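# Seat the feed hopper on the grinder inlet

## Task

Place the feed hopper so it sits fitted on the grinder's inlet, then open the gripper and leave it there.

## Robot and tools

Robot: two six-joint arms, left_arm and right_arm, each with a parallel gripper and a wrist camera. Cameras: cam_low (a fixed view of the table), cam_left_wrist and cam_right_wrist, each 504x504 pixels.

World frame: every pose in results uses one shared frame. Its origin is on the table surface midway between the arms, +z is up, +x points forward over the table, and left_arm sits toward +y. The arm names do not match the left or right of any image. Reported hand positions carry some error, which grows when an arm is stretched out.

Gripper frame: the fingers extend along the gripper's +z axis and close along its y axis. end_effector_position is the point between the pads, roughly 1 cm short of the fingertips.

Tool execute_actions. Argument actions is a list holding zero or one item. An empty list sends nothing and just reports the state. One action looks like {"rows": [[...]], "steps": N}, with N from 1 to 15 (default 15) and 1 to 15 rows. Each row is used for one control step of 1/30 s; if rows run out, the final row is held for the remaining steps. A wait is {"steps": N} without rows, N up to 300; it returns once N steps have passed since the previous result, and the time you spend replying counts toward them. Optional pictures: true or false controls whether images come back (default: included). A refused call does nothing to the robot.

Row layout: always exactly 14 numbers, one list covering both arms. First left_arm: waist, shoulder, elbow, wrist pitch, wrist yaw, wrist roll, opening; then right_arm in the same seven-number order. The six joint values are absolute target angles in radians, in the same form the Joint positions line prints, not offsets. Stated ranges per arm: waist -2.880 to 2.880, shoulder 0.000 to 3.142, elbow 0.000 to 3.019, wrist pitch -1.693 to 1.571, wrist yaw -1.571 to 1.571, wrist roll -2.094 to 2.094. True limits may differ by up to 0.019 rad either way. A target more than 0.019 rad outside a range, and farther out than the joint currently is, gets the call refused; a target beyond the real end is clipped there and may produce a "joint sent to its limit" line (possibly about an earlier, still-running move). Absence of that line does not prove more travel is available. To keep an arm still, repeat its current angles.

Opening: a scaled value from -1 (closed) to +1 (fully open, pads 0.094 m apart). Away from the ends, the fingers go to where grip_measured would equal the number you send. To hold something, command roughly 0.03 below its grip_measured value for a firm hold, a smaller margin for a lighter one. Each finger pad pushes with at most about 50 to 62 N; very thin parts get less force, and first contact can spike.

Motion limits: each joint's commanded target is kept within a fixed distance of its measured angle per step (waist 0.264, shoulder 0.32, elbow 0.276, wrist pitch 0.33, wrist yaw 0.186, wrist roll 0.522 rad), and if the targets would shift the hand over 70 mm from where it is, all of them are pulled back proportionally. Large moves therefore need several actions. Between calls the arms keep heading to the last row sent until they nearly stop or a step is HELD; after that, only a new action moves them further.

Result lines: left_arm: … | right_arm: … give each hand's position in metres and orientation as a wxyz quaternion in the world frame. grip_measured is the measured opening on the command scale (each gripper may be off by about 1 mm of opening, fixed for the scene). Joint positions and Joint velocities list each arm's six joints (rad, rad/s) followed by the pad gap (m, m/s). Joint torques follow the joint order, excluding the gripper; they are raw drive output with offsets, scale and noise, never zero even in free air. "joint command not followed" means a clearance check altered or blocked some joint targets; the rest of the row was still applied. HELD flags control steps where your row was partly or wholly not sent. MOTOR HOT appears at 85 °C; at 100 °C an OVER-TEMPERATURE FAULT drops that arm until it cools, so avoid holding loads for long periods, including while thinking. Camera calibration lines give K, distortion and T_world_to_cam (world to camera, metres) and are updated when they change; wrist camera poses follow their arms' joints.

Tool zoom_image: camera is one of cam_low, cam_left_wrist, cam_right_wrist; region is [x0, y0, x1, y1] in pixels of that camera's latest image, origin at top-left, no larger than 504 by 504. Returns a closer, more detailed crop.

Tool finished_scene: scene is the integer number of the current scene. It ends that scene irreversibly and reports whether the goal was met; the hopper must remain in place afterward. Answering without any tool call ends everything.

Cautions: occasional disturbances may tug a held part or shove loose objects. Never let anything fall or be pushed off the table. Keep the two arms from striking or pressing on each other. Avoid drops, slips, slams and forceful pushing. Faster, smooth motion with modest motor effort is preferred, and the robot keeps moving while you think.

Each tool is called after "Call:" by a JSON object that holds its "api" and its "payload".

## Session

Call:
{"api": "execute_actions", "payload": {"actions": []}}

Scene clock: 0.00 s of 5400.00 s.
left_arm: end_effector_position=(+0.0176, +0.7052, +0.2082) grip_measured=+1.000 end_effector_quat_wxyz=(-0.049, -0.529, +0.641, +0.554) | right_arm: end_effector_position=(+0.3847, -0.7392, +0.1490) grip_measured=+1.000 end_effector_quat_wxyz=(-0.072, +0.137, +0.683, -0.714)
Joint positions: left_arm=[ 0.968  0.894  0.517 -0.442 -1.022  0.231  0.094] | right_arm=[-0.596  1.917  0.895  1.108  1.219 -1.553  0.094]
Joint velocities: left_arm=[-0.005 -0.015  0.007  0.007  0.007  0.022  0.   ] | right_arm=[-0.005  0.005  0.007 -0.002  0.007  0.007  0.   ]
Joint torques (N m, as the arm reports them, + toward a larger angle): no reading

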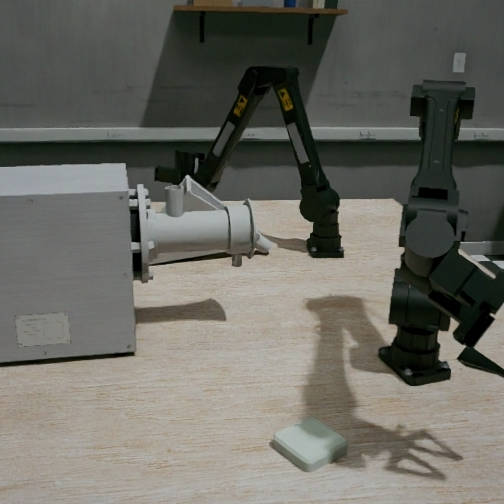

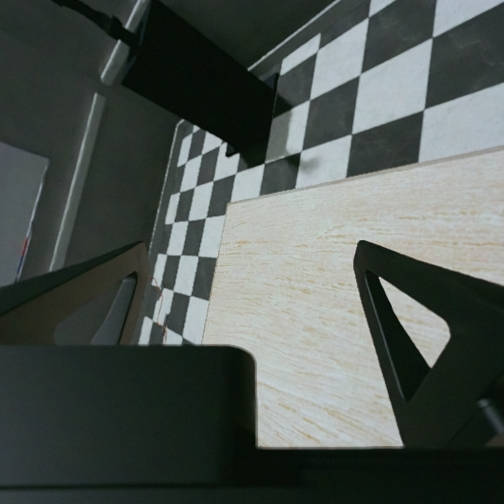

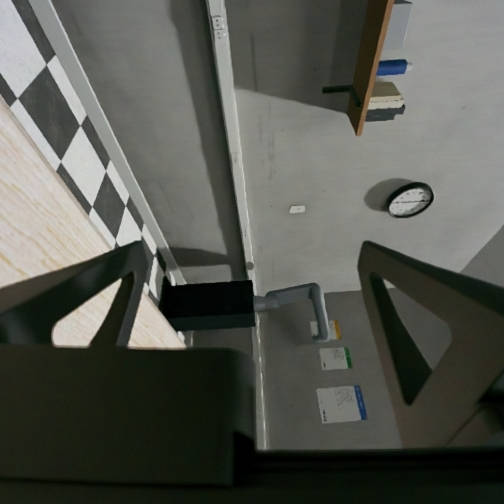

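Call:
{"api": "zoom_image", "payload": {"camera": "cam_low", "region": [110, 130, 310, 290]}}

Region (110, 130, 310, 290) of cam_low's 504x504 image, scaled by 2.520, with more detail than that image has; it fills the top 403 rows of this view, and the rest is white.

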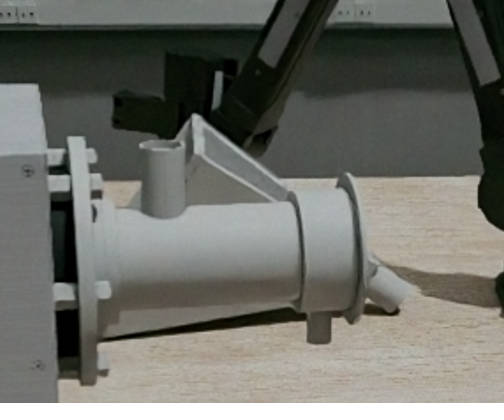

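Call:
{"api": "execute_actions", "payload": {"actions": [{"rows":[[0.0,1.0,1.0,0,0,0,1,-0.596,1.3,1.2,0,0,0,1]],"steps":15}], "pictures": false}}

Call:
{"api": "execute_actions", "payload": {"actions": [{"steps":40}]}}

Scene clock: 14.87 s of 5400.00 s.
left_arm: end_effector_position=(+0.2775, +0.7183, +0.2483) grip_measured=+1.000 end_effector_quat_wxyz=(+0.370, -0.396, +0.735, +0.408) | right_arm: end_effector_position=(+0.4639, -0.7480, +0.3487) grip_measured=+1.000 end_effector_quat_wxyz=(+0.247, +0.132, +0.655, -0.702)
Joint positions: left_arm=[ 0.561  0.956  0.61  -0.122 -0.511  0.098  0.094] | right_arm=[-0.596  1.569  1.047  0.673  0.776 -1.14   0.094]
Joint velocities: left_arm=[-0.894  0.024  0.222  0.242  0.799 -0.125  0.   ] | right_arm=[-0.005 -1.001  0.188 -1.028 -0.93   1.018  0.   ]
Joint torques (N m, as the arm reports them, + toward a larger angle): left_arm=[-0.4  -2.48 16.31  2.22 -0.12 -0.12] | right_arm=[ -0.4  -16.13  12.5    1.62  -0.05   0.2 ]
Steps of this call (steps 1 to 90: nothing new was sent; then 11.37 s passed at rest; steps 91 to 105: all 15 steps of this action). Readings (joint positions):
91: left_arm=[0.962 0.895 0.518 -0.426 -0.994 0.220] | right_arm=[-0.596 1.911 0.897 1.091 1.197 -1.532]
92: left_arm=[0.944 0.900 0.519 -0.395 -0.960 0.206] | right_arm=[-0.596 1.902 0.903 1.059 1.169 -1.506]
94: left_arm=[0.891 0.915 0.529 -0.331 -0.891 0.182] | right_arm=[-0.596 1.871 0.924 1.001 1.114 -1.454]
98: left_arm=[0.773 0.939 0.556 -0.221 -0.755 0.144] | right_arm=[-0.596 1.781 0.980 0.888 1.000 -1.348]
105: the state above

Scene clock: 16.20 s of 5400.00 s.
left_arm: end_effector_position=(+0.5194, +0.4751, +0.4495) grip_measured=+1.000 end_effector_quat_wxyz=(+0.680, -0.076, +0.725, +0.078) | right_arm: end_effector_position=(+0.5298, -0.6453, +0.4544) grip_measured=+1.000 end_effector_quat_wxyz=(+0.640, +0.229, +0.699, -0.221)
Joint positions: left_arm=[ 0.011  0.985  0.937 -0.016 -0.002  0.01   0.094] | right_arm=[-0.593  1.284  1.185  0.017  0.003 -0.016  0.094]
Joint velocities: left_arm=[-0.005 -0.005 -0.002 -0.007  0.022 -0.022  0.   ] | right_arm=[-0.005 -0.015 -0.017 -0.002 -0.037 -0.081  0.   ]
Joint torques (N m, as the arm reports them, + toward a larger angle): left_arm=[-0.52 -3.37 15.67  2.23  0.17 -0.11] | right_arm=[ -0.15 -10.54  11.92   1.57  -0.19   0.17]
Steps of this call (steps 1 to 40: the robot went on to your last target). Readings (joint positions):
1: left_arm=[0.530 0.956 0.617 -0.114 -0.476 0.093] | right_arm=[-0.596 1.535 1.054 0.636 0.738 -1.104]
2: left_arm=[0.499 0.957 0.625 -0.107 -0.441 0.088] | right_arm=[-0.596 1.500 1.062 0.593 0.693 -1.062]
4: left_arm=[0.437 0.958 0.641 -0.096 -0.371 0.080] | right_arm=[-0.596 1.431 1.085 0.481 0.579 -0.953]
8: left_arm=[0.313 0.959 0.670 -0.082 -0.230 0.066] | right_arm=[-0.596 1.305 1.161 0.129 0.199 -0.586]
40: the state above
camera_calibration (this result's frames):
cam_left_wrist: T_world_to_cam=[[0.221367, -0.975122, -0.0115383, 0.354778], [-0.618791, -0.13131, -0.774503, 0.737976], [0.75372, 0.178589, -0.632465, -0.0686096], [0, 0, 0, 1]] pos_world=[0.42983, 0.455108, 0.532265]
cam_right_wrist: T_world_to_cam=[[-0.593121, -0.804947, 0.0163637, -0.211901], [-0.523473, 0.370116, -0.767457, 0.871799], [0.611706, -0.463761, -0.640891, -0.213408], [0, 0, 0, 1]] pos_world=[0.461223, -0.592207, 0.535765]

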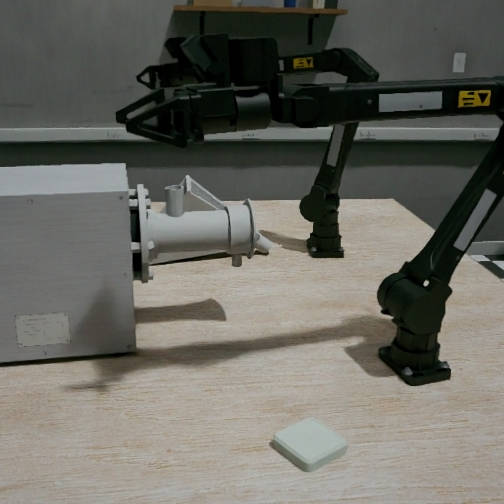

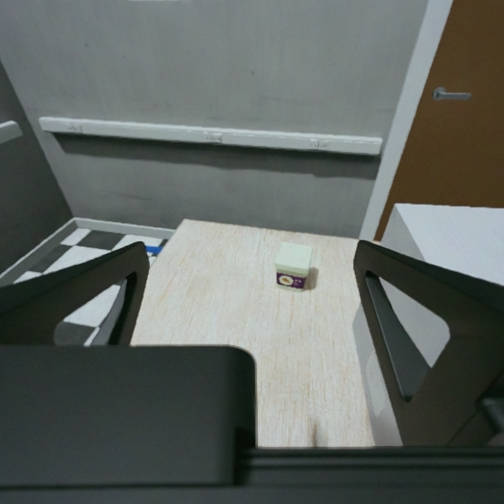

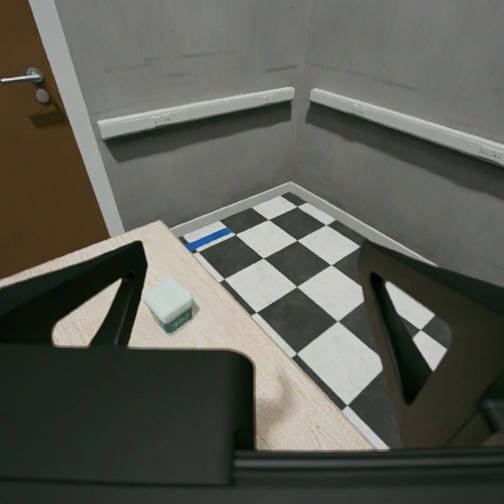

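Call:
{"api": "execute_actions", "payload": {"actions": [{"rows":[[0.0,0.5,1.0,0,0,0,1,0.1,1.3,1.2,-0.7,0,0,1]],"steps":15}], "pictures": false}}

Call:
{"api": "execute_actions", "payload": {"actions": [{"steps":30}]}}

Scene clock: 32.33 s of 5400.00 s.
left_arm: end_effector_position=(+0.3600, +0.4398, +0.6094) grip_measured=+1.000 end_effector_quat_wxyz=(+0.811, -0.061, +0.575, +0.093) | right_arm: end_effector_position=(+0.5940, -0.3264, +0.3201) grip_measured=+1.000 end_effector_quat_wxyz=(+0.427, +0.031, +0.904, -0.023)
Joint positions: left_arm=[ 0.011  0.581  0.936 -0.017 -0.002  0.009  0.094] | right_arm=[-0.029  1.281  1.186 -0.593  0.005 -0.015  0.094]
Joint velocities: left_arm=[-0.015 -0.962  0.002  0.007  0.066  0.007  0.   ] | right_arm=[ 1.46   0.005  0.002 -0.833  0.007 -0.066  0.   ]
Joint torques (N m, as the arm reports them, + toward a larger angle): left_arm=[-0.41  1.71 13.81  1.98  0.14 -0.08] | right_arm=[  0.11 -10.46  11.17   1.3   -0.2    0.14]
Steps of this call (steps 1 to 15: the robot went on to your last target; steps 16 to 90: nothing new was sent; then 12.63 s passed at rest; steps 91 to 105: all 15 steps of this action). Readings (joint positions):
91: left_arm=[0.011 0.980 0.937 -0.016 -0.002 0.009] | right_arm=[-0.586 1.284 1.185 -0.009 0.006 -0.015]
92: left_arm=[0.011 0.970 0.936 -0.017 -0.002 0.009] | right_arm=[-0.571 1.282 1.186 -0.054 0.007 -0.015]
94: left_arm=[0.011 0.934 0.936 -0.017 -0.002 0.009] | right_arm=[-0.514 1.281 1.186 -0.146 0.007 -0.015]
98: left_arm=[0.011 0.820 0.936 -0.017 -0.002 0.009] | right_arm=[-0.356 1.281 1.186 -0.333 0.007 -0.015]
105: the state above

Scene clock: 33.33 s of 5400.00 s.
left_arm: end_effector_position=(+0.3092, +0.4285, +0.6491) grip_measured=+1.000 end_effector_quat_wxyz=(+0.844, -0.056, +0.525, +0.097) | right_arm: end_effector_position=(+0.5810, -0.2564, +0.3025) grip_measured=+1.000 end_effector_quat_wxyz=(+0.385, -0.028, +0.923, +0.007)
Joint positions: left_arm=[ 0.011  0.488  0.956 -0.009 -0.002  0.009  0.094] | right_arm=[ 0.097  1.284  1.186 -0.683 -0.002 -0.014  0.094]
Joint velocities: left_arm=[-0.015  0.005 -0.012 -0.027  0.007 -0.022  0.   ] | right_arm=[ 0.005  0.005  0.002 -0.007 -0.022 -0.007  0.   ]
Joint torques (N m, as the arm reports them, + toward a larger angle): left_arm=[-0.54  4.22 12.87  1.69  0.17 -0.09] | right_arm=[ 0.31 -9.57 11.49  1.11  0.04  0.15]
Steps of this call (steps 1 to 30: the robot went on to your last target). Readings (joint positions):
1: left_arm=[0.011 0.550 0.936 -0.017 -0.002 0.009] | right_arm=[0.020 1.281 1.186 -0.622 0.004 -0.015]
2: left_arm=[0.011 0.522 0.937 -0.016 -0.002 0.009] | right_arm=[0.065 1.282 1.186 -0.646 0.001 -0.015]
4: left_arm=[0.011 0.484 0.943 -0.014 -0.002 0.009] | right_arm=[0.130 1.284 1.186 -0.672 -0.004 -0.015]
8: left_arm=[0.011 0.473 0.956 -0.009 -0.002 0.009] | right_arm=[0.138 1.284 1.186 -0.682 -0.004 -0.015]
30: the state above
All arms were judged still, so your last target was given up. Only a new action makes them travel on or press farther. Fingers that are still opening or closing keep moving.
camera_calibration (this result's frames):
cam_left_wrist: T_world_to_cam=[[0.226157, -0.974065, -0.00709551, 0.353368], [-0.158849, -0.0296928, -0.986856, 0.708509], [0.961051, 0.224312, -0.161445, -0.164995], [0, 0, 0, 1]] pos_world=[0.191198, 0.402251, 0.675066]
cam_right_wrist: T_world_to_cam=[[0.066495, -0.997786, 0.00138344, -0.294203], [-0.982039, -0.0656909, -0.176873, 0.614087], [0.176573, 0.0104026, -0.984233, 0.316611], [0, 0, 0, 1]] pos_world=[0.566716, -0.256505, 0.420642]

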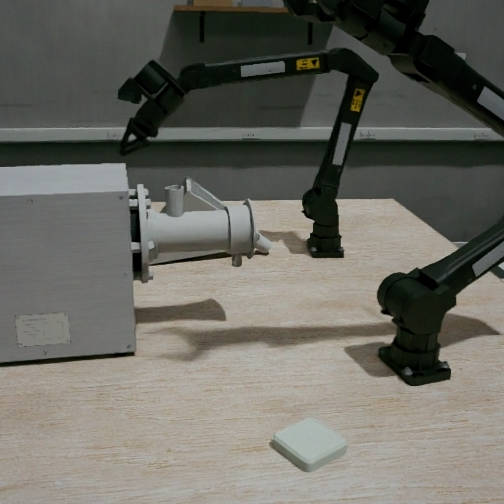

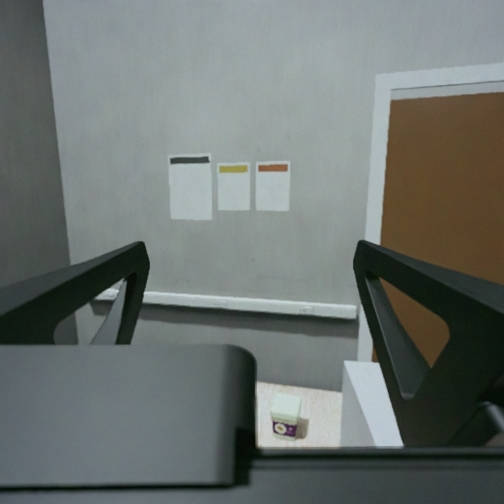

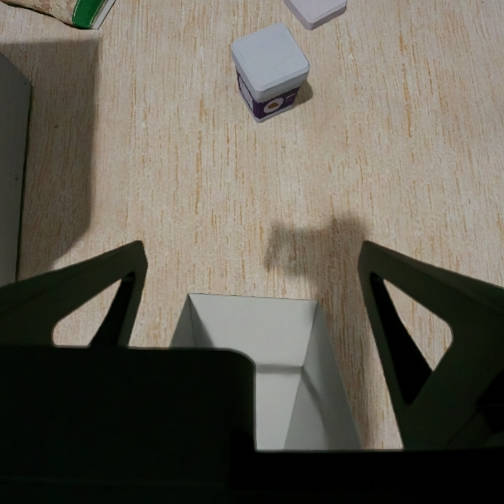

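Call:
{"api": "execute_actions", "payload": {"actions": [{"rows":[[0.0,0.5,0.55,0,0,0,1,0.1,0.9,1.2,-1.1,0,0,1]],"steps":15}], "pictures": false}}

Call:
{"api": "execute_actions", "payload": {"actions": [{"steps":25}]}}

Scene clock: 48.63 s of 5400.00 s.
left_arm: end_effector_position=(+0.3786, +0.4439, +0.3842) grip_measured=+1.000 end_effector_quat_wxyz=(+0.706, -0.074, +0.699, +0.081) | right_arm: end_effector_position=(+0.4096, -0.2642, +0.4207) grip_measured=+1.000 end_effector_quat_wxyz=(+0.404, -0.028, +0.914, +0.007)
Joint positions: left_arm=[ 0.011  0.508  0.528 -0.008 -0.002  0.009  0.094] | right_arm=[ 0.097  0.845  1.185 -1.079 -0.002 -0.014  0.094]
Joint velocities: left_arm=[ 0.005  0.034 -0.007 -0.007 -0.007 -0.022  0.   ] | right_arm=[-0.005 -0.054  0.066 -0.032 -0.037  0.066  0.   ]
Joint torques (N m, as the arm reports them, + toward a larger angle): left_arm=[-0.56  0.3  12.42  1.88  0.16 -0.1 ] | right_arm=[ 0.23  1.24 10.86  1.02  0.05  0.15]
Steps of this call (steps 1 to 90: nothing new was sent; then 11.80 s passed at rest; steps 91 to 105: all 15 steps of this action). Readings (joint positions):
91: left_arm=[0.011 0.488 0.944 -0.006 -0.002 0.009] | right_arm=[0.097 1.276 1.186 -0.706 -0.002 -0.014]
92: left_arm=[0.011 0.482 0.922 0.001 -0.002 0.009] | right_arm=[0.097 1.260 1.182 -0.750 -0.002 -0.014]
94: left_arm=[0.011 0.475 0.854 0.001 -0.002 0.009] | right_arm=[0.097 1.206 1.175 -0.839 -0.002 -0.014]
98: left_arm=[0.011 0.478 0.691 0.001 -0.002 0.009] | right_arm=[0.097 1.051 1.175 -0.975 -0.002 -0.014]
105: the state above

Scene clock: 49.47 s of 5400.00 s.
left_arm: end_effector_position=(+0.3781, +0.4438, +0.3848) grip_measured=+1.000 end_effector_quat_wxyz=(+0.707, -0.074, +0.699, +0.081) | right_arm: end_effector_position=(+0.4241, -0.2635, +0.4024) grip_measured=+1.000 end_effector_quat_wxyz=(+0.379, -0.028, +0.925, +0.007)
Joint positions: left_arm=[ 0.011  0.507  0.528 -0.008 -0.002  0.009  0.094] | right_arm=[ 0.097  0.898  1.187 -1.082 -0.002 -0.014  0.094]
Joint velocities: left_arm=[-0.005 -0.015  0.002 -0.017 -0.037  0.022  0.   ] | right_arm=[-0.015 -0.015 -0.002  0.012 -0.007 -0.007  0.   ]
Joint torques (N m, as the arm reports them, + toward a larger angle): left_arm=[-0.66  0.35 12.47  1.94  0.17 -0.1 ] | right_arm=[ 0.26 -4.96 11.06  1.06  0.05  0.15]
Steps of this call (steps 1 to 25: the robot went on to your last target). Readings (joint positions):
1: left_arm=[0.011 0.508 0.528 -0.008 -0.002 0.009] | right_arm=[0.097 0.845 1.187 -1.079 -0.002 -0.014]
2: left_arm=[0.011 0.507 0.528 -0.008 -0.002 0.009] | right_arm=[0.097 0.850 1.187 -1.080 -0.002 -0.014]
4: left_arm=[0.011 0.507 0.528 -0.008 -0.002 0.009] | right_arm=[0.097 0.867 1.187 -1.082 -0.002 -0.014]
8: left_arm=[0.011 0.507 0.528 -0.008 -0.002 0.009] | right_arm=[0.097 0.895 1.187 -1.082 -0.002 -0.014]
25: the state above
camera_calibration (this result's frames):
cam_left_wrist: T_world_to_cam=[[0.222215, -0.974943, -0.010344, 0.353914], [-0.558307, -0.118541, -0.821122, 0.585812], [0.799321, 0.188241, -0.570659, -0.042718], [0, 0, 0, 1]] pos_world=[0.282563, 0.42253, 0.460306]
cam_right_wrist: T_world_to_cam=[[0.0665112, -0.997785, 0.00110624, -0.290882], [-0.984248, -0.0657907, -0.164096, 0.47302], [0.163806, 0.00982542, -0.986444, 0.448826], [0, 0, 0, 1]] pos_world=[0.411395, -0.263527, 0.520684]

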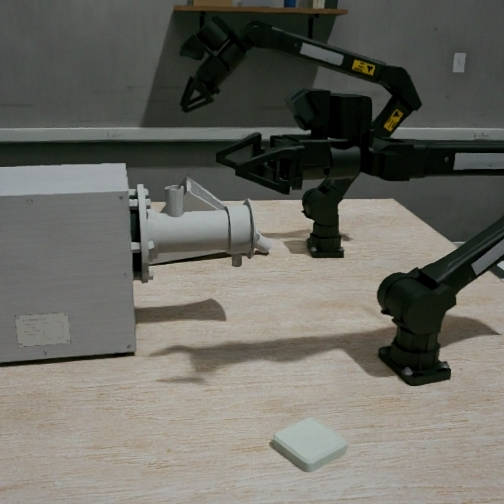

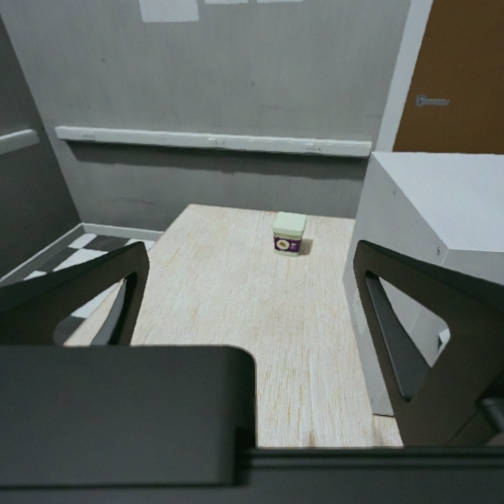

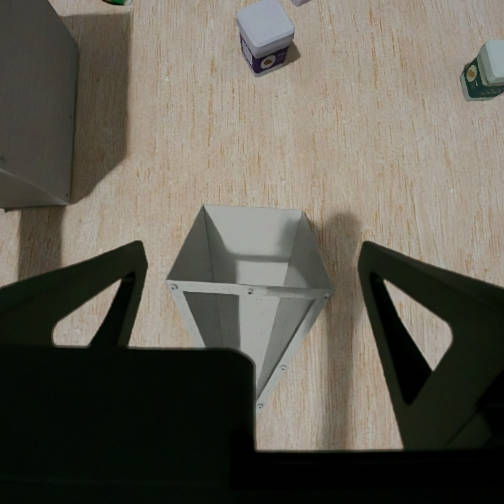

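Call:
{"api": "execute_actions", "payload": {"actions": [{"rows":[[-0.78,1.1,1.44,-1.27,0,0,1,0.1,0.67,1.17,-1.44,0,0,1]],"steps":15}], "pictures": false}}

Call:
{"api": "execute_actions", "payload": {"actions": [{"steps":35}]}}

Scene clock: 62.23 s of 5400.00 s.
left_arm: end_effector_position=(+0.4110, +0.1696, +0.2479) grip_measured=+1.000 end_effector_quat_wxyz=(+0.263, +0.234, +0.934, -0.064) | right_arm: end_effector_position=(+0.2902, -0.2696, +0.4067) grip_measured=+1.000 end_effector_quat_wxyz=(+0.325, -0.029, +0.945, +0.006)
Joint positions: left_arm=[-0.691  1.119  1.006 -0.911 -0.     0.006  0.094] | right_arm=[ 0.097  0.645  1.161 -1.425 -0.002 -0.014  0.094]
Joint velocities: left_arm=[-1.011  0.122  0.75  -1.902  0.037 -0.022  0.   ] | right_arm=[ 0.005  0.22   0.017 -0.007 -0.007  0.022  0.   ]
Joint torques (N m, as the arm reports them, + toward a larger angle): left_arm=[ 2.44 -7.37 17.7   1.27  0.   -0.03] | right_arm=[ 0.29  0.41 10.03  1.08  0.05  0.15]
Steps of this call (steps 1 to 15: the robot went on to your last target; steps 16 to 90: nothing new was sent; then 9.27 s passed at rest; steps 91 to 105: all 15 steps of this action). Readings (joint positions):
91: left_arm=[-0.002 0.518 0.540 -0.045 -0.007 0.009] | right_arm=[0.097 0.891 1.187 -1.112 -0.002 -0.014]
92: left_arm=[-0.038 0.549 0.570 -0.114 -0.008 0.009] | right_arm=[0.097 0.876 1.182 -1.171 -0.002 -0.014]
94: left_arm=[-0.140 0.655 0.646 -0.242 -0.008 0.009] | right_arm=[0.097 0.819 1.166 -1.282 -0.002 -0.014]
98: left_arm=[-0.353 0.905 0.806 -0.489 -0.005 0.009] | right_arm=[0.097 0.676 1.161 -1.407 -0.002 -0.014]
105: the state above

Scene clock: 63.40 s of 5400.00 s.
left_arm: end_effector_position=(+0.3859, +0.1435, +0.4012) grip_measured=+1.000 end_effector_quat_wxyz=(+0.280, +0.271, +0.918, -0.081) | right_arm: end_effector_position=(+0.2967, -0.2693, +0.4014) grip_measured=+1.000 end_effector_quat_wxyz=(+0.313, -0.029, +0.949, +0.006)
Joint positions: left_arm=[-0.774  1.105  1.387 -1.261  0.002  0.006  0.094] | right_arm=[ 0.097  0.669  1.161 -1.425 -0.002 -0.014  0.094]
Joint velocities: left_arm=[-0.005 -0.005  0.002 -0.002 -0.037 -0.007  0.   ] | right_arm=[-0.015 -0.024 -0.007 -0.002 -0.007  0.022  0.   ]
Joint torques (N m, as the arm reports them, + toward a larger angle): left_arm=[-0.28 -6.1  14.01  0.87 -0.02 -0.07] | right_arm=[ 0.27 -1.09 10.02  0.99  0.05  0.15]
Steps of this call (steps 1 to 35: the robot went on to your last target). Readings (joint positions):
1: left_arm=[-0.721 1.121 1.033 -0.976 0.001 0.006] | right_arm=[0.097 0.653 1.161 -1.425 -0.002 -0.014]
2: left_arm=[-0.743 1.121 1.060 -1.038 0.002 0.006] | right_arm=[0.097 0.659 1.161 -1.425 -0.002 -0.014]
4: left_arm=[-0.768 1.121 1.116 -1.127 0.002 0.006] | right_arm=[0.097 0.668 1.161 -1.425 -0.002 -0.014]
8: left_arm=[-0.774 1.121 1.226 -1.206 0.002 0.006] | right_arm=[0.097 0.669 1.161 -1.425 -0.002 -0.014]
35: the state above
camera_calibration (this result's frames):
cam_left_wrist: T_world_to_cam=[[-0.541355, -0.84077, -0.00633455, 0.333401], [-0.840521, 0.540972, 0.0295619, 0.240956], [-0.021428, 0.0213278, -0.999543, 0.529697], [0, 0, 0, 1]] pos_world=[0.394367, 0.138666, 0.524444]
cam_right_wrist: T_world_to_cam=[[0.0664571, -0.997788, -0.00187989, -0.28694], [-0.997474, -0.0663887, -0.0252509, 0.295087], [0.0250702, 0.00355325, -0.999679, 0.513543], [0, 0, 0, 1]] pos_world=[0.300536, -0.268539, 0.52029]

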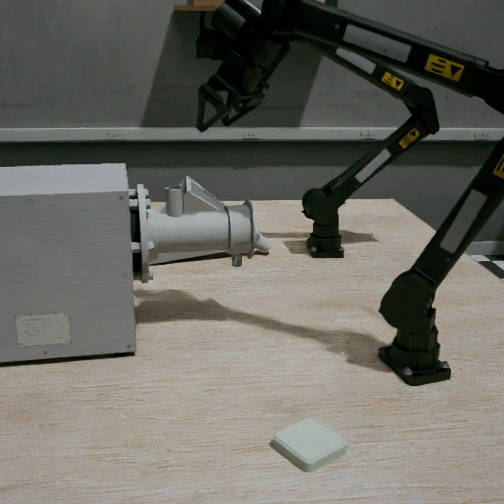

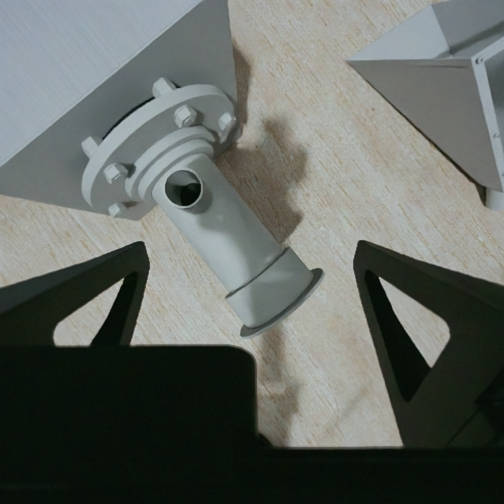

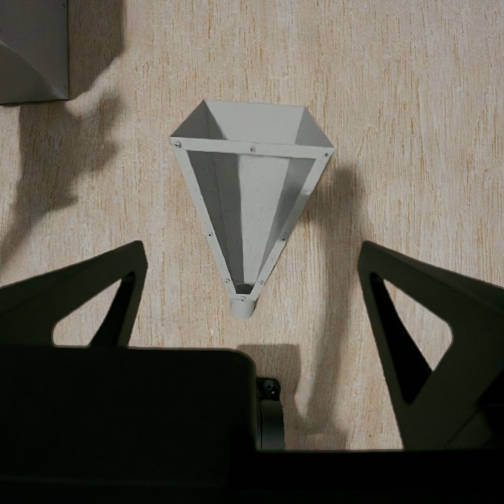

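Call:
{"api": "zoom_image", "payload": {"camera": "cam_left_wrist", "region": [140, 140, 240, 240]}}

Call:
{"api": "zoom_image", "payload": {"camera": "cam_right_wrist", "region": [150, 90, 350, 340]}}

Call:
{"api": "zoom_image", "payload": {"camera": "cam_left_wrist", "region": [324, 0, 504, 230]}}

Region (140, 140, 240, 240) of cam_left_wrist's 504x504 image, scaled by 5.040, with more detail than that image has.

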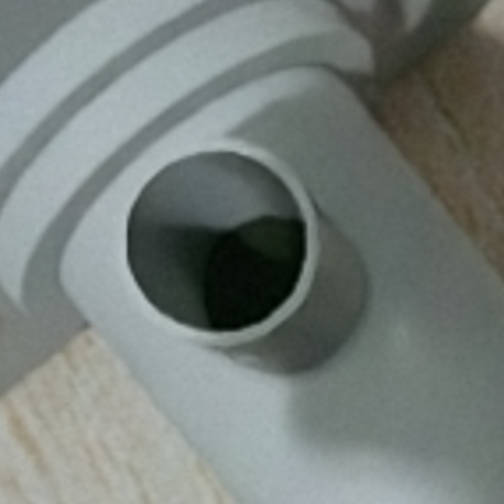

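Region (150, 90, 350, 340) of cam_right_wrist's 504x504 image, scaled by 2.016, with more detail than that image has; it fills the left 403 columns of this view, and the rest is white.

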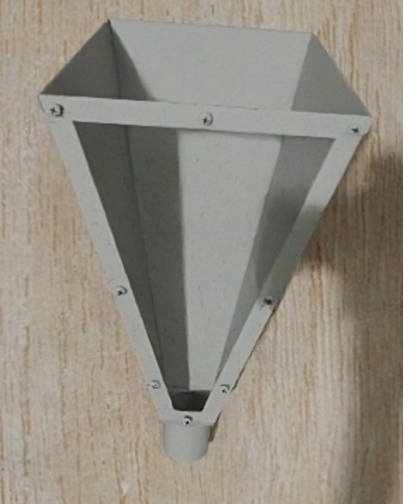

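Region (324, 0, 504, 230) of cam_left_wrist's 504x504 image, scaled by 2.191, with more detail than that image has; it fills the left 394 columns of this view, and the rest is white.

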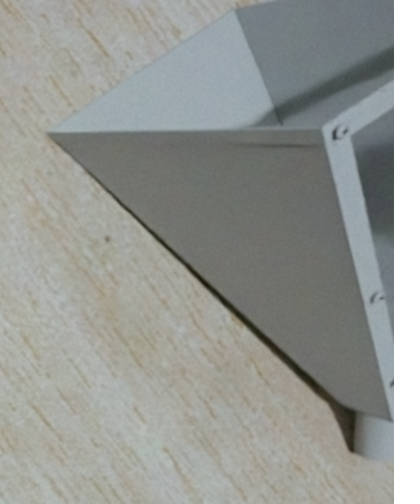

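Call:
{"api": "execute_actions", "payload": {"actions": [{"rows":[[-0.78,1.1,1.44,-1.27,0,0,1,0.05,0.75,1.3,-1.5,-0.05,0,1],[-0.78,1.1,1.44,-1.27,0,0,1,0.05,0.8,1.35,-1.5,-0.05,0,1],[-0.78,1.1,1.44,-1.27,0,0,1,0.0,0.85,1.4,-1.55,-0.1,0,1],[-0.78,1.1,1.44,-1.27,0,0,1,0.0,0.9,1.45,-1.55,-0.1,0,1],[-0.78,1.1,1.44,-1.27,0,0,1,-0.05,0.95,1.5,-1.6,-0.15,0,1],[-0.78,1.1,1.44,-1.27,0,0,1,-0.05,1.0,1.55,-1.6,-0.15,0,1],[-0.78,1.1,1.44,-1.27,0,0,1,-0.1,1.06,1.57,-1.65,-0.19,0,1],[-0.78,1.1,1.44,-1.27,0,0,1,-0.1,1.12,1.57,-1.65,-0.19,0,1],[-0.78,1.1,1.44,-1.27,0,0,1,-0.164,1.18,1.57,-1.69,-0.19,0,1],[-0.78,1.1,1.44,-1.27,0,0,1,-0.164,1.24,1.57,-1.69,-0.19,0,1],[-0.78,1.1,1.44,-1.27,0,0,1,-0.164,1.3,1.57,-1.69,-0.19,0,1],[-0.78,1.1,1.44,-1.27,0,0,1,-0.164,1.36,1.57,-1.69,-0.19,0,1],[-0.78,1.1,1.44,-1.27,0,0,1,-0.164,1.42,1.57,-1.69,-0.19,0,1],[-0.78,1.1,1.44,-1.27,0,0,1,-0.164,1.48,1.57,-1.69,-0.19,0,1],[-0.78,1.1,1.44,-1.27,0,0,1,-0.164,1.54,1.57,-1.69,-0.19,0,1]]}], "pictures": false}}

Call:
{"api": "execute_actions", "payload": {"actions": [{"rows":[[-0.78,1.1,1.44,-1.27,0,0,1,-0.164,1.58,1.57,-1.69,-0.19,0,1],[-0.78,1.1,1.44,-1.27,0,0,1,-0.164,1.62,1.57,-1.69,-0.19,0,1],[-0.78,1.1,1.44,-1.27,0,0,1,-0.164,1.66,1.57,-1.69,-0.19,0,1]]}], "pictures": false}}

Call:
{"api": "execute_actions", "payload": {"actions": [{"steps":20}]}}

Scene clock: 88.87 s of 5400.00 s.
left_arm: end_effector_position=(+0.3859, +0.1435, +0.4012) grip_measured=+1.000 end_effector_quat_wxyz=(+0.280, +0.271, +0.918, -0.081) | right_arm: end_effector_position=(+0.4436, -0.3307, +0.3877) grip_measured=+1.000 end_effector_quat_wxyz=(+0.121, +0.083, +0.986, +0.079)
Joint positions: left_arm=[-0.774  1.105  1.387 -1.261  0.002  0.006  0.094] | right_arm=[-0.152  1.282  1.579 -1.643 -0.185 -0.014  0.094]
Joint velocities: left_arm=[-0.005 -0.015 -0.007 -0.012 -0.066  0.022  0.   ] | right_arm=[-0.054  1.353  0.007 -0.042  0.007 -0.051  0.   ]
Joint torques (N m, as the arm reports them, + toward a larger angle): left_arm=[-0.12 -5.86 14.08  0.87 -0.01 -0.07] | right_arm=[ 0.03 -8.55  8.97  0.2  -0.28  0.07]
Steps of this call (steps 1 to 15: the robot went on to your last target; steps 16 to 90: nothing new was sent; then 21.97 s passed at rest; steps 91 to 105: all 15 steps of this action). Readings (joint positions):
91: left_arm=[-0.774 1.105 1.387 -1.261 0.002 0.006] | right_arm=[0.093 0.675 1.171 -1.439 -0.024 -0.014]
92: left_arm=[-0.774 1.105 1.387 -1.261 0.002 0.006] | right_arm=[0.083 0.694 1.200 -1.464 -0.039 -0.014]
94: left_arm=[-0.774 1.105 1.387 -1.261 0.002 0.006] | right_arm=[0.046 0.767 1.304 -1.513 -0.087 -0.014]
98: left_arm=[-0.774 1.105 1.387 -1.261 0.002 0.006] | right_arm=[-0.060 0.973 1.542 -1.593 -0.179 -0.014]
105: the state above

Scene clock: 89.37 s of 5400.00 s.
left_arm: end_effector_position=(+0.3859, +0.1435, +0.4012) grip_measured=+1.000 end_effector_quat_wxyz=(+0.280, +0.271, +0.918, -0.081) | right_arm: end_effector_position=(+0.4976, -0.3434, +0.2065) grip_measured=+1.000 end_effector_quat_wxyz=(-0.113, +0.107, +0.982, +0.106)
Joint positions: left_arm=[-0.774  1.105  1.387 -1.261  0.002  0.006  0.094] | right_arm=[-0.156  1.695  1.547 -1.673 -0.187 -0.014  0.094]
Joint velocities: left_arm=[-0.005 -0.005  0.007  0.012 -0.007 -0.037  0.   ] | right_arm=[ 0.005 -0.19  -0.007 -0.085 -0.022  0.037  0.   ]
Joint torques (N m, as the arm reports them, + toward a larger angle): left_arm=[-0.09 -5.8  14.06  0.88 -0.01 -0.07] | right_arm=[ -0.58 -18.45  10.48  -0.77  -0.33   0.14]
Steps of this call (steps 1 to 15: all 15 steps of this action). Readings (joint positions):
1: left_arm=[-0.774 1.105 1.387 -1.261 0.002 0.006] | right_arm=[-0.153 1.329 1.579 -1.644 -0.185 -0.014]
2: left_arm=[-0.774 1.105 1.387 -1.261 0.002 0.006] | right_arm=[-0.153 1.375 1.579 -1.646 -0.185 -0.014]
4: left_arm=[-0.774 1.105 1.387 -1.261 0.002 0.006] | right_arm=[-0.153 1.467 1.579 -1.649 -0.185 -0.014]
8: left_arm=[-0.774 1.105 1.387 -1.261 0.002 0.006] | right_arm=[-0.154 1.640 1.574 -1.663 -0.187 -0.014]
15: the state above

Scene clock: 90.03 s of 5400.00 s.
left_arm: end_effector_position=(+0.3859, +0.1435, +0.4012) grip_measured=+1.000 end_effector_quat_wxyz=(+0.280, +0.271, +0.918, -0.081) | right_arm: end_effector_position=(+0.4940, -0.3427, +0.2207) grip_measured=+1.000 end_effector_quat_wxyz=(-0.099, +0.106, +0.984, +0.104)
Joint positions: left_arm=[-0.774  1.105  1.387 -1.261  0.002  0.006  0.094] | right_arm=[-0.156  1.662  1.547 -1.677 -0.187 -0.014  0.094]
Joint velocities: left_arm=[-0.015 -0.005  0.002 -0.002  0.022  0.022  0.   ] | right_arm=[-0.005  0.005 -0.017 -0.017  0.022  0.022  0.   ]
Joint torques (N m, as the arm reports them, + toward a larger angle): left_arm=[-0.06 -5.86 14.07  0.87 -0.01 -0.07] | right_arm=[ -0.53 -15.98  10.61  -0.73  -0.31   0.14]
Steps of this call (steps 1 to 20: the robot went on to your last target). Readings (joint positions):
1: left_arm=[-0.774 1.105 1.387 -1.261 0.002 0.006] | right_arm=[-0.156 1.689 1.547 -1.674 -0.187 -0.014]
2: left_arm=[-0.774 1.105 1.387 -1.261 0.002 0.006] | right_arm=[-0.156 1.681 1.547 -1.675 -0.187 -0.014]
4: left_arm=[-0.774 1.105 1.387 -1.261 0.002 0.006] | right_arm=[-0.156 1.670 1.547 -1.676 -0.187 -0.014]
8: left_arm=[-0.774 1.105 1.387 -1.261 0.002 0.006] | right_arm=[-0.156 1.662 1.547 -1.677 -0.187 -0.014]
20: the state above
camera_calibration (this result's frames):
cam_left_wrist: T_world_to_cam=[[-0.541355, -0.84077, -0.00633455, 0.333401], [-0.840521, 0.540972, 0.0295619, 0.240956], [-0.021428, 0.0213278, -0.999543, 0.529697], [0, 0, 0, 1]] pos_world=[0.394367, 0.138666, 0.524444]
cam_right_wrist: T_world_to_cam=[[-0.229664, -0.95321, -0.196581, -0.169105], [-0.686783, 0.0156054, 0.726695, 0.191156], [-0.689625, 0.301905, -0.658233, 0.708147], [0, 0, 0, 1]] pos_world=[0.580801, -0.377968, 0.293971]

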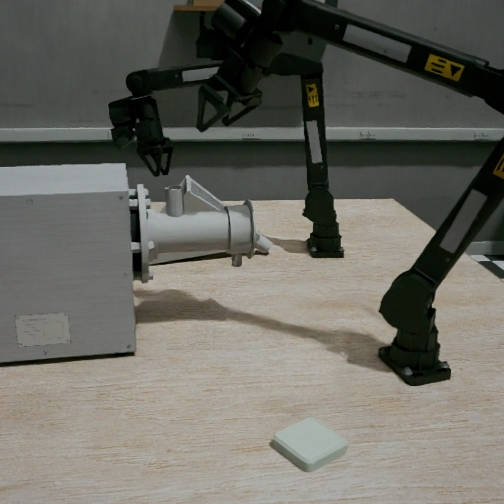

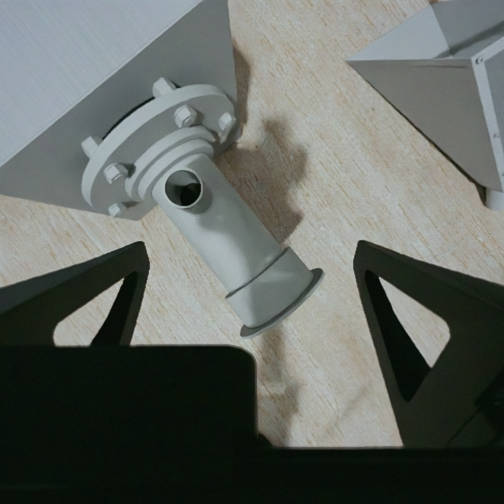

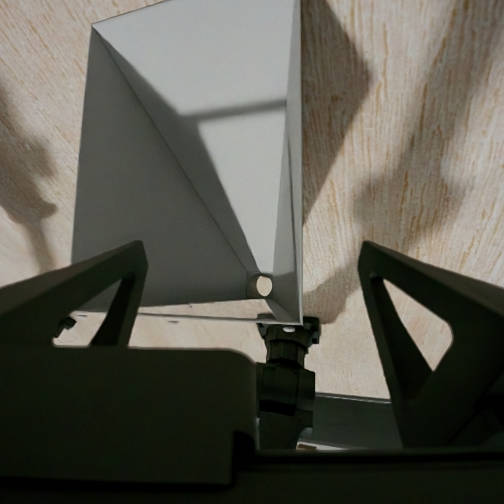

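Call:
{"api": "execute_actions", "payload": {"actions": [{"rows":[[-0.78,1.1,1.44,-1.27,0,0,1,-0.174,1.668,1.545,-1.668,-0.19,0,1],[-0.78,1.1,1.44,-1.27,0,0,1,-0.174,1.676,1.53,-1.646,-0.19,0,1],[-0.78,1.1,1.44,-1.27,0,0,1,-0.174,1.684,1.515,-1.624,-0.19,0,1],[-0.78,1.1,1.44,-1.27,0,0,1,-0.174,1.692,1.5,-1.602,-0.19,0,1],[-0.78,1.1,1.44,-1.27,0,0,1,-0.174,1.70,1.485,-1.58,-0.19,0,1],[-0.78,1.1,1.44,-1.27,0,0,1,-0.174,1.708,1.47,-1.558,-0.19,0,1],[-0.78,1.1,1.44,-1.27,0,0,1,-0.174,1.716,1.455,-1.536,-0.19,0,1],[-0.78,1.1,1.44,-1.27,0,0,1,-0.174,1.724,1.44,-1.514,-0.19,0,1],[-0.78,1.1,1.44,-1.27,0,0,1,-0.174,1.732,1.425,-1.492,-0.19,0,1],[-0.78,1.1,1.44,-1.27,0,0,1,-0.174,1.74,1.41,-1.47,-0.19,0,1],[-0.78,1.1,1.44,-1.27,0,0,1,-0.174,1.747,1.395,-1.448,-0.19,0,1],[-0.78,1.1,1.44,-1.27,0,0,1,-0.174,1.754,1.38,-1.426,-0.19,0,1],[-0.78,1.1,1.44,-1.27,0,0,1,-0.174,1.761,1.365,-1.404,-0.19,0,1],[-0.78,1.1,1.44,-1.27,0,0,1,-0.174,1.768,1.345,-1.382,-0.19,0,1],[-0.78,1.1,1.44,-1.27,0,0,1,-0.174,1.775,1.325,-1.36,-0.19,0,1]]}], "pictures": false}}

Call:
{"api": "execute_actions", "payload": {"actions": [{"steps":20}]}}

Scene clock: 97.37 s of 5400.00 s.
left_arm: end_effector_position=(+0.3859, +0.1435, +0.4012) grip_measured=+1.000 end_effector_quat_wxyz=(+0.280, +0.271, +0.918, -0.081) | right_arm: end_effector_position=(+0.4972, -0.3491, +0.1176) grip_measured=+1.000 end_effector_quat_wxyz=(-0.095, +0.112, +0.984, +0.105)
Joint positions: left_arm=[-0.774  1.105  1.387 -1.261  0.002  0.006  0.094] | right_arm=[-0.169  1.734  1.363 -1.415 -0.187 -0.014  0.094]
Joint velocities: left_arm=[-0.005 -0.005  0.007 -0.002 -0.037  0.022  0.   ] | right_arm=[-0.005  0.278 -0.54   0.662 -0.037  0.095  0.   ]
Joint torques (N m, as the arm reports them, + toward a larger angle): left_arm=[-0.16 -5.87 14.11  0.88 -0.01 -0.06] | right_arm=[ -0.35 -14.49   7.73   0.33  -0.29   0.14]
Steps of this call (steps 1 to 15: the robot went on to your last target; steps 16 to 90: nothing new was sent; then 3.83 s passed at rest; steps 91 to 105: all 15 steps of this action). Readings (joint positions):
91: left_arm=[-0.774 1.105 1.387 -1.261 0.002 0.006] | right_arm=[-0.156 1.662 1.547 -1.677 -0.187 -0.014]
92: left_arm=[-0.774 1.105 1.387 -1.261 0.002 0.006] | right_arm=[-0.158 1.662 1.546 -1.673 -0.187 -0.014]
94: left_arm=[-0.774 1.105 1.387 -1.261 0.002 0.006] | right_arm=[-0.161 1.662 1.533 -1.649 -0.187 -0.014]
98: left_arm=[-0.774 1.105 1.387 -1.261 0.002 0.006] | right_arm=[-0.168 1.669 1.475 -1.570 -0.187 -0.014]
105: the state above

Scene clock: 98.03 s of 5400.00 s.
left_arm: end_effector_position=(+0.3859, +0.1435, +0.4012) grip_measured=+1.000 end_effector_quat_wxyz=(+0.280, +0.271, +0.918, -0.081) | right_arm: end_effector_position=(+0.4881, -0.3471, +0.0859) grip_measured=+1.000 end_effector_quat_wxyz=(-0.116, +0.114, +0.981, +0.107)
Joint positions: left_arm=[-0.774  1.105  1.387 -1.261  0.002  0.006  0.094] | right_arm=[-0.169  1.771  1.317 -1.374 -0.187 -0.014  0.094]
Joint velocities: left_arm=[ 0.005 -0.005 -0.007 -0.017 -0.007 -0.051  0.   ] | right_arm=[ 0.015 -0.005  0.017 -0.002 -0.095  0.037  0.   ]
Joint torques (N m, as the arm reports them, + toward a larger angle): left_arm=[-0.19 -5.83 14.1   0.9  -0.01 -0.06] | right_arm=[ -0.35 -15.57   8.48   0.57  -0.29   0.14]
Steps of this call (steps 1 to 20: the robot went on to your last target). Readings (joint positions):
1: left_arm=[-0.774 1.105 1.387 -1.261 0.002 0.006] | right_arm=[-0.169 1.743 1.346 -1.398 -0.187 -0.014]
2: left_arm=[-0.774 1.105 1.387 -1.261 0.002 0.006] | right_arm=[-0.169 1.752 1.333 -1.388 -0.187 -0.014]
4: left_arm=[-0.774 1.105 1.387 -1.261 0.002 0.006] | right_arm=[-0.169 1.767 1.320 -1.380 -0.187 -0.014]
8: left_arm=[-0.774 1.105 1.387 -1.261 0.002 0.006] | right_arm=[-0.169 1.771 1.317 -1.375 -0.187 -0.014]
20: the state above
camera_calibration (this result's frames):
cam_left_wrist: T_world_to_cam=[[-0.541355, -0.84077, -0.00633455, 0.333401], [-0.840521, 0.540972, 0.0295619, 0.240956], [-0.021428, 0.0213278, -0.999543, 0.529697], [0, 0, 0, 1]] pos_world=[0.394367, 0.138666, 0.524444]
cam_right_wrist: T_world_to_cam=[[-0.248654, -0.948594, -0.195808, -0.190352], [-0.660468, 0.0181823, 0.750634, 0.271116], [-0.708487, 0.315973, -0.631037, 0.628507], [0, 0, 0, 1]] pos_world=[0.57702, -0.384088, 0.15583]

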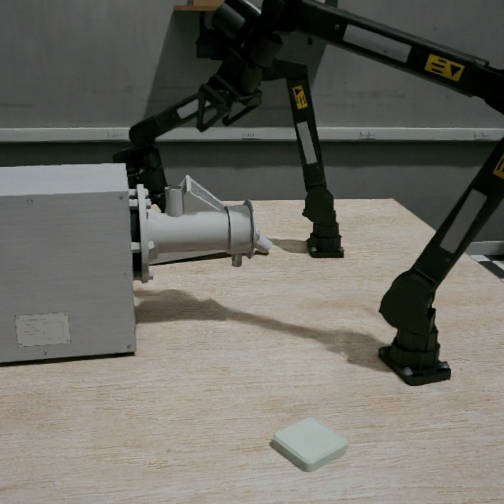

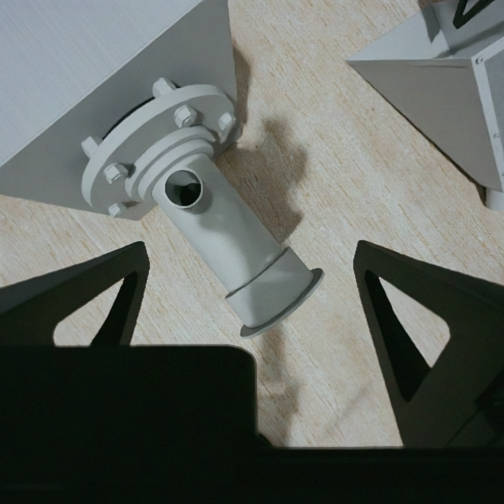

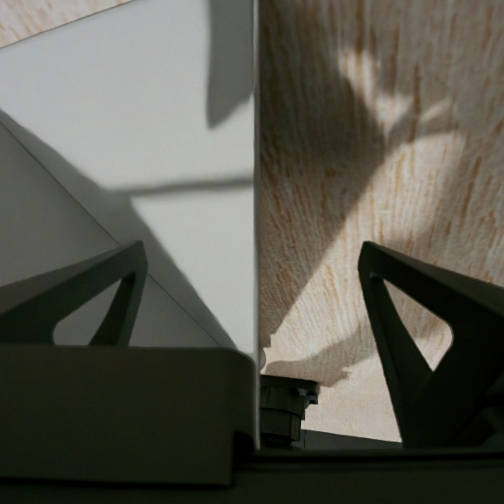

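Call:
{"api": "execute_actions", "payload": {"actions": [{"rows":[[-0.78,1.1,1.44,-1.27,0,0,1,-0.174,1.782,1.31,-1.35,-0.19,0,-1]]}], "pictures": false}}

Call:
{"api": "execute_actions", "payload": {"actions": [{"steps":30}]}}

Scene clock: 101.23 s of 5400.00 s.
left_arm: end_effector_position=(+0.3859, +0.1435, +0.4012) grip_measured=+1.000 end_effector_quat_wxyz=(+0.280, +0.271, +0.918, -0.081) | right_arm: end_effector_position=(+0.4897, -0.3476, +0.0847) grip_measured=-0.971 end_effector_quat_wxyz=(-0.112, +0.114, +0.981, +0.107)
Joint positions: left_arm=[-0.774  1.105  1.387 -1.261  0.002  0.006  0.094] | right_arm=[-0.169  1.771  1.315 -1.364 -0.189 -0.013  0.001]
Joint velocities: left_arm=[-0.005 -0.024 -0.007 -0.012  0.022 -0.007  0.   ] | right_arm=[-0.005  0.024 -0.012 -0.007 -0.022  0.007  0.001]
Joint torques (N m, as the arm reports them, + toward a larger angle): left_arm=[-0.23 -5.81 14.08  0.89 -0.01 -0.07] | right_arm=[ -0.27 -15.11   7.37   0.56  -0.25   0.13]
Steps of this call (steps 1 to 15: the robot went on to your last target; steps 16 to 81: nothing new was sent; steps 82 to 96: all 15 steps of this action). Readings (joint positions):
82: left_arm=[-0.774 1.105 1.387 -1.261 0.002 0.006] | right_arm=[-0.169 1.771 1.317 -1.372 -0.187 -0.014]
83: left_arm=[-0.774 1.105 1.387 -1.261 0.002 0.006] | right_arm=[-0.169 1.771 1.316 -1.369 -0.187 -0.014]
85: left_arm=[-0.774 1.105 1.387 -1.261 0.002 0.006] | right_arm=[-0.169 1.771 1.315 -1.366 -0.187 -0.014]
89: left_arm=[-0.774 1.105 1.387 -1.261 0.002 0.006] | right_arm=[-0.169 1.771 1.315 -1.364 -0.187 -0.014]
96: the state above

Scene clock: 102.23 s of 5400.00 s.
left_arm: end_effector_position=(+0.3859, +0.1435, +0.4012) grip_measured=+1.000 end_effector_quat_wxyz=(+0.280, +0.271, +0.918, -0.081) | right_arm: end_effector_position=(+0.4897, -0.3476, +0.0847) grip_measured=-0.971 end_effector_quat_wxyz=(-0.112, +0.114, +0.981, +0.107)
Joint positions: left_arm=[-0.774  1.105  1.387 -1.261  0.002  0.006  0.094] | right_arm=[-0.169  1.771  1.315 -1.364 -0.189 -0.013  0.001]
Joint velocities: left_arm=[ 0.005  0.015  0.002 -0.012 -0.081  0.022  0.   ] | right_arm=[ 0.005 -0.015 -0.007  0.002 -0.051  0.051  0.001]
Joint torques (N m, as the arm reports them, + toward a larger angle): left_arm=[-0.22 -5.88 14.05  0.88 -0.01 -0.07] | right_arm=[ -0.28 -15.12   7.37   0.57  -0.25   0.12]
Steps of this call (steps 1 to 15: the robot went on to your last target; steps 16 to 30: nothing new was sent). Readings (joint positions):
1: left_arm=[-0.774 1.105 1.387 -1.261 0.002 0.006] | right_arm=[-0.169 1.771 1.315 -1.364 -0.189 -0.013]
2: left_arm=[-0.774 1.105 1.387 -1.261 0.002 0.006] | right_arm=[-0.169 1.771 1.315 -1.364 -0.189 -0.013]
4: left_arm=[-0.774 1.105 1.387 -1.261 0.002 0.006] | right_arm=[-0.169 1.771 1.315 -1.364 -0.189 -0.013]
8: left_arm=[-0.774 1.105 1.387 -1.261 0.002 0.006] | right_arm=[-0.169 1.771 1.315 -1.364 -0.189 -0.013]
30: the state above
All arms were judged still, so your last target was given up. Only a new action makes them travel on or press farther. Fingers that are still opening or closing keep moving.
camera_calibration (this result's frames):
cam_left_wrist: T_world_to_cam=[[-0.541355, -0.84077, -0.00633455, 0.333401], [-0.840521, 0.540972, 0.0295619, 0.240956], [-0.021428, 0.0213278, -0.999543, 0.529697], [0, 0, 0, 1]] pos_world=[0.394367, 0.138666, 0.524444]
cam_right_wrist: T_world_to_cam=[[-0.249441, -0.94818, -0.19681, -0.190073], [-0.666456, 0.0206366, 0.745259, 0.277336], [-0.702578, 0.317063, -0.637067, 0.626963], [0, 0, 0, 1]] pos_world=[0.57791, -0.384733, 0.155322]

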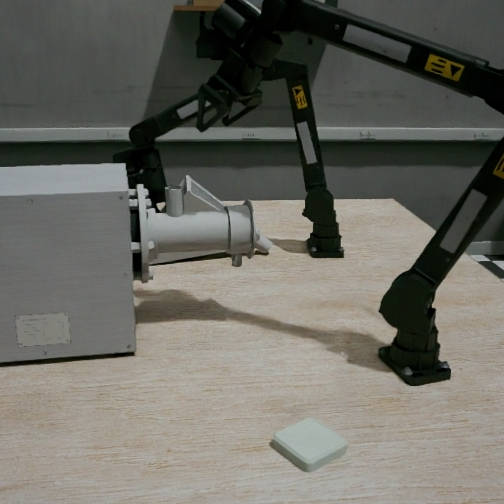

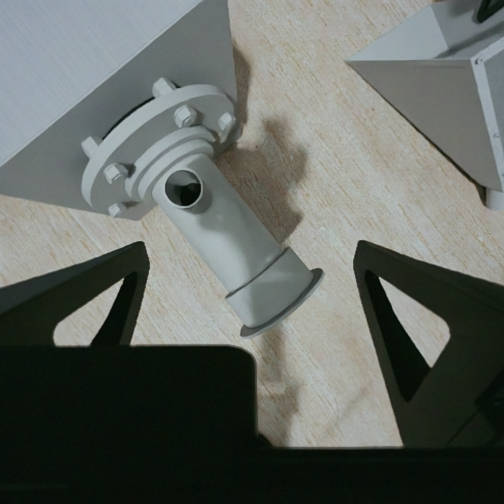

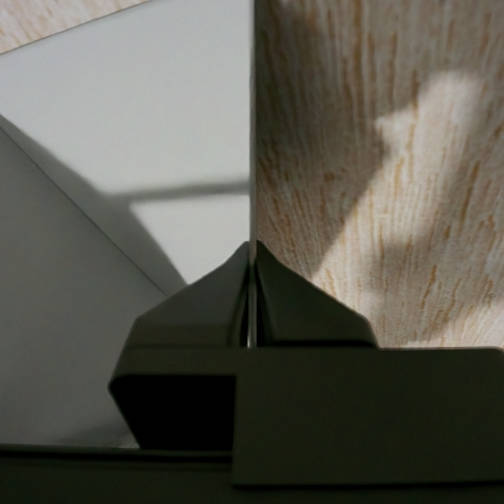

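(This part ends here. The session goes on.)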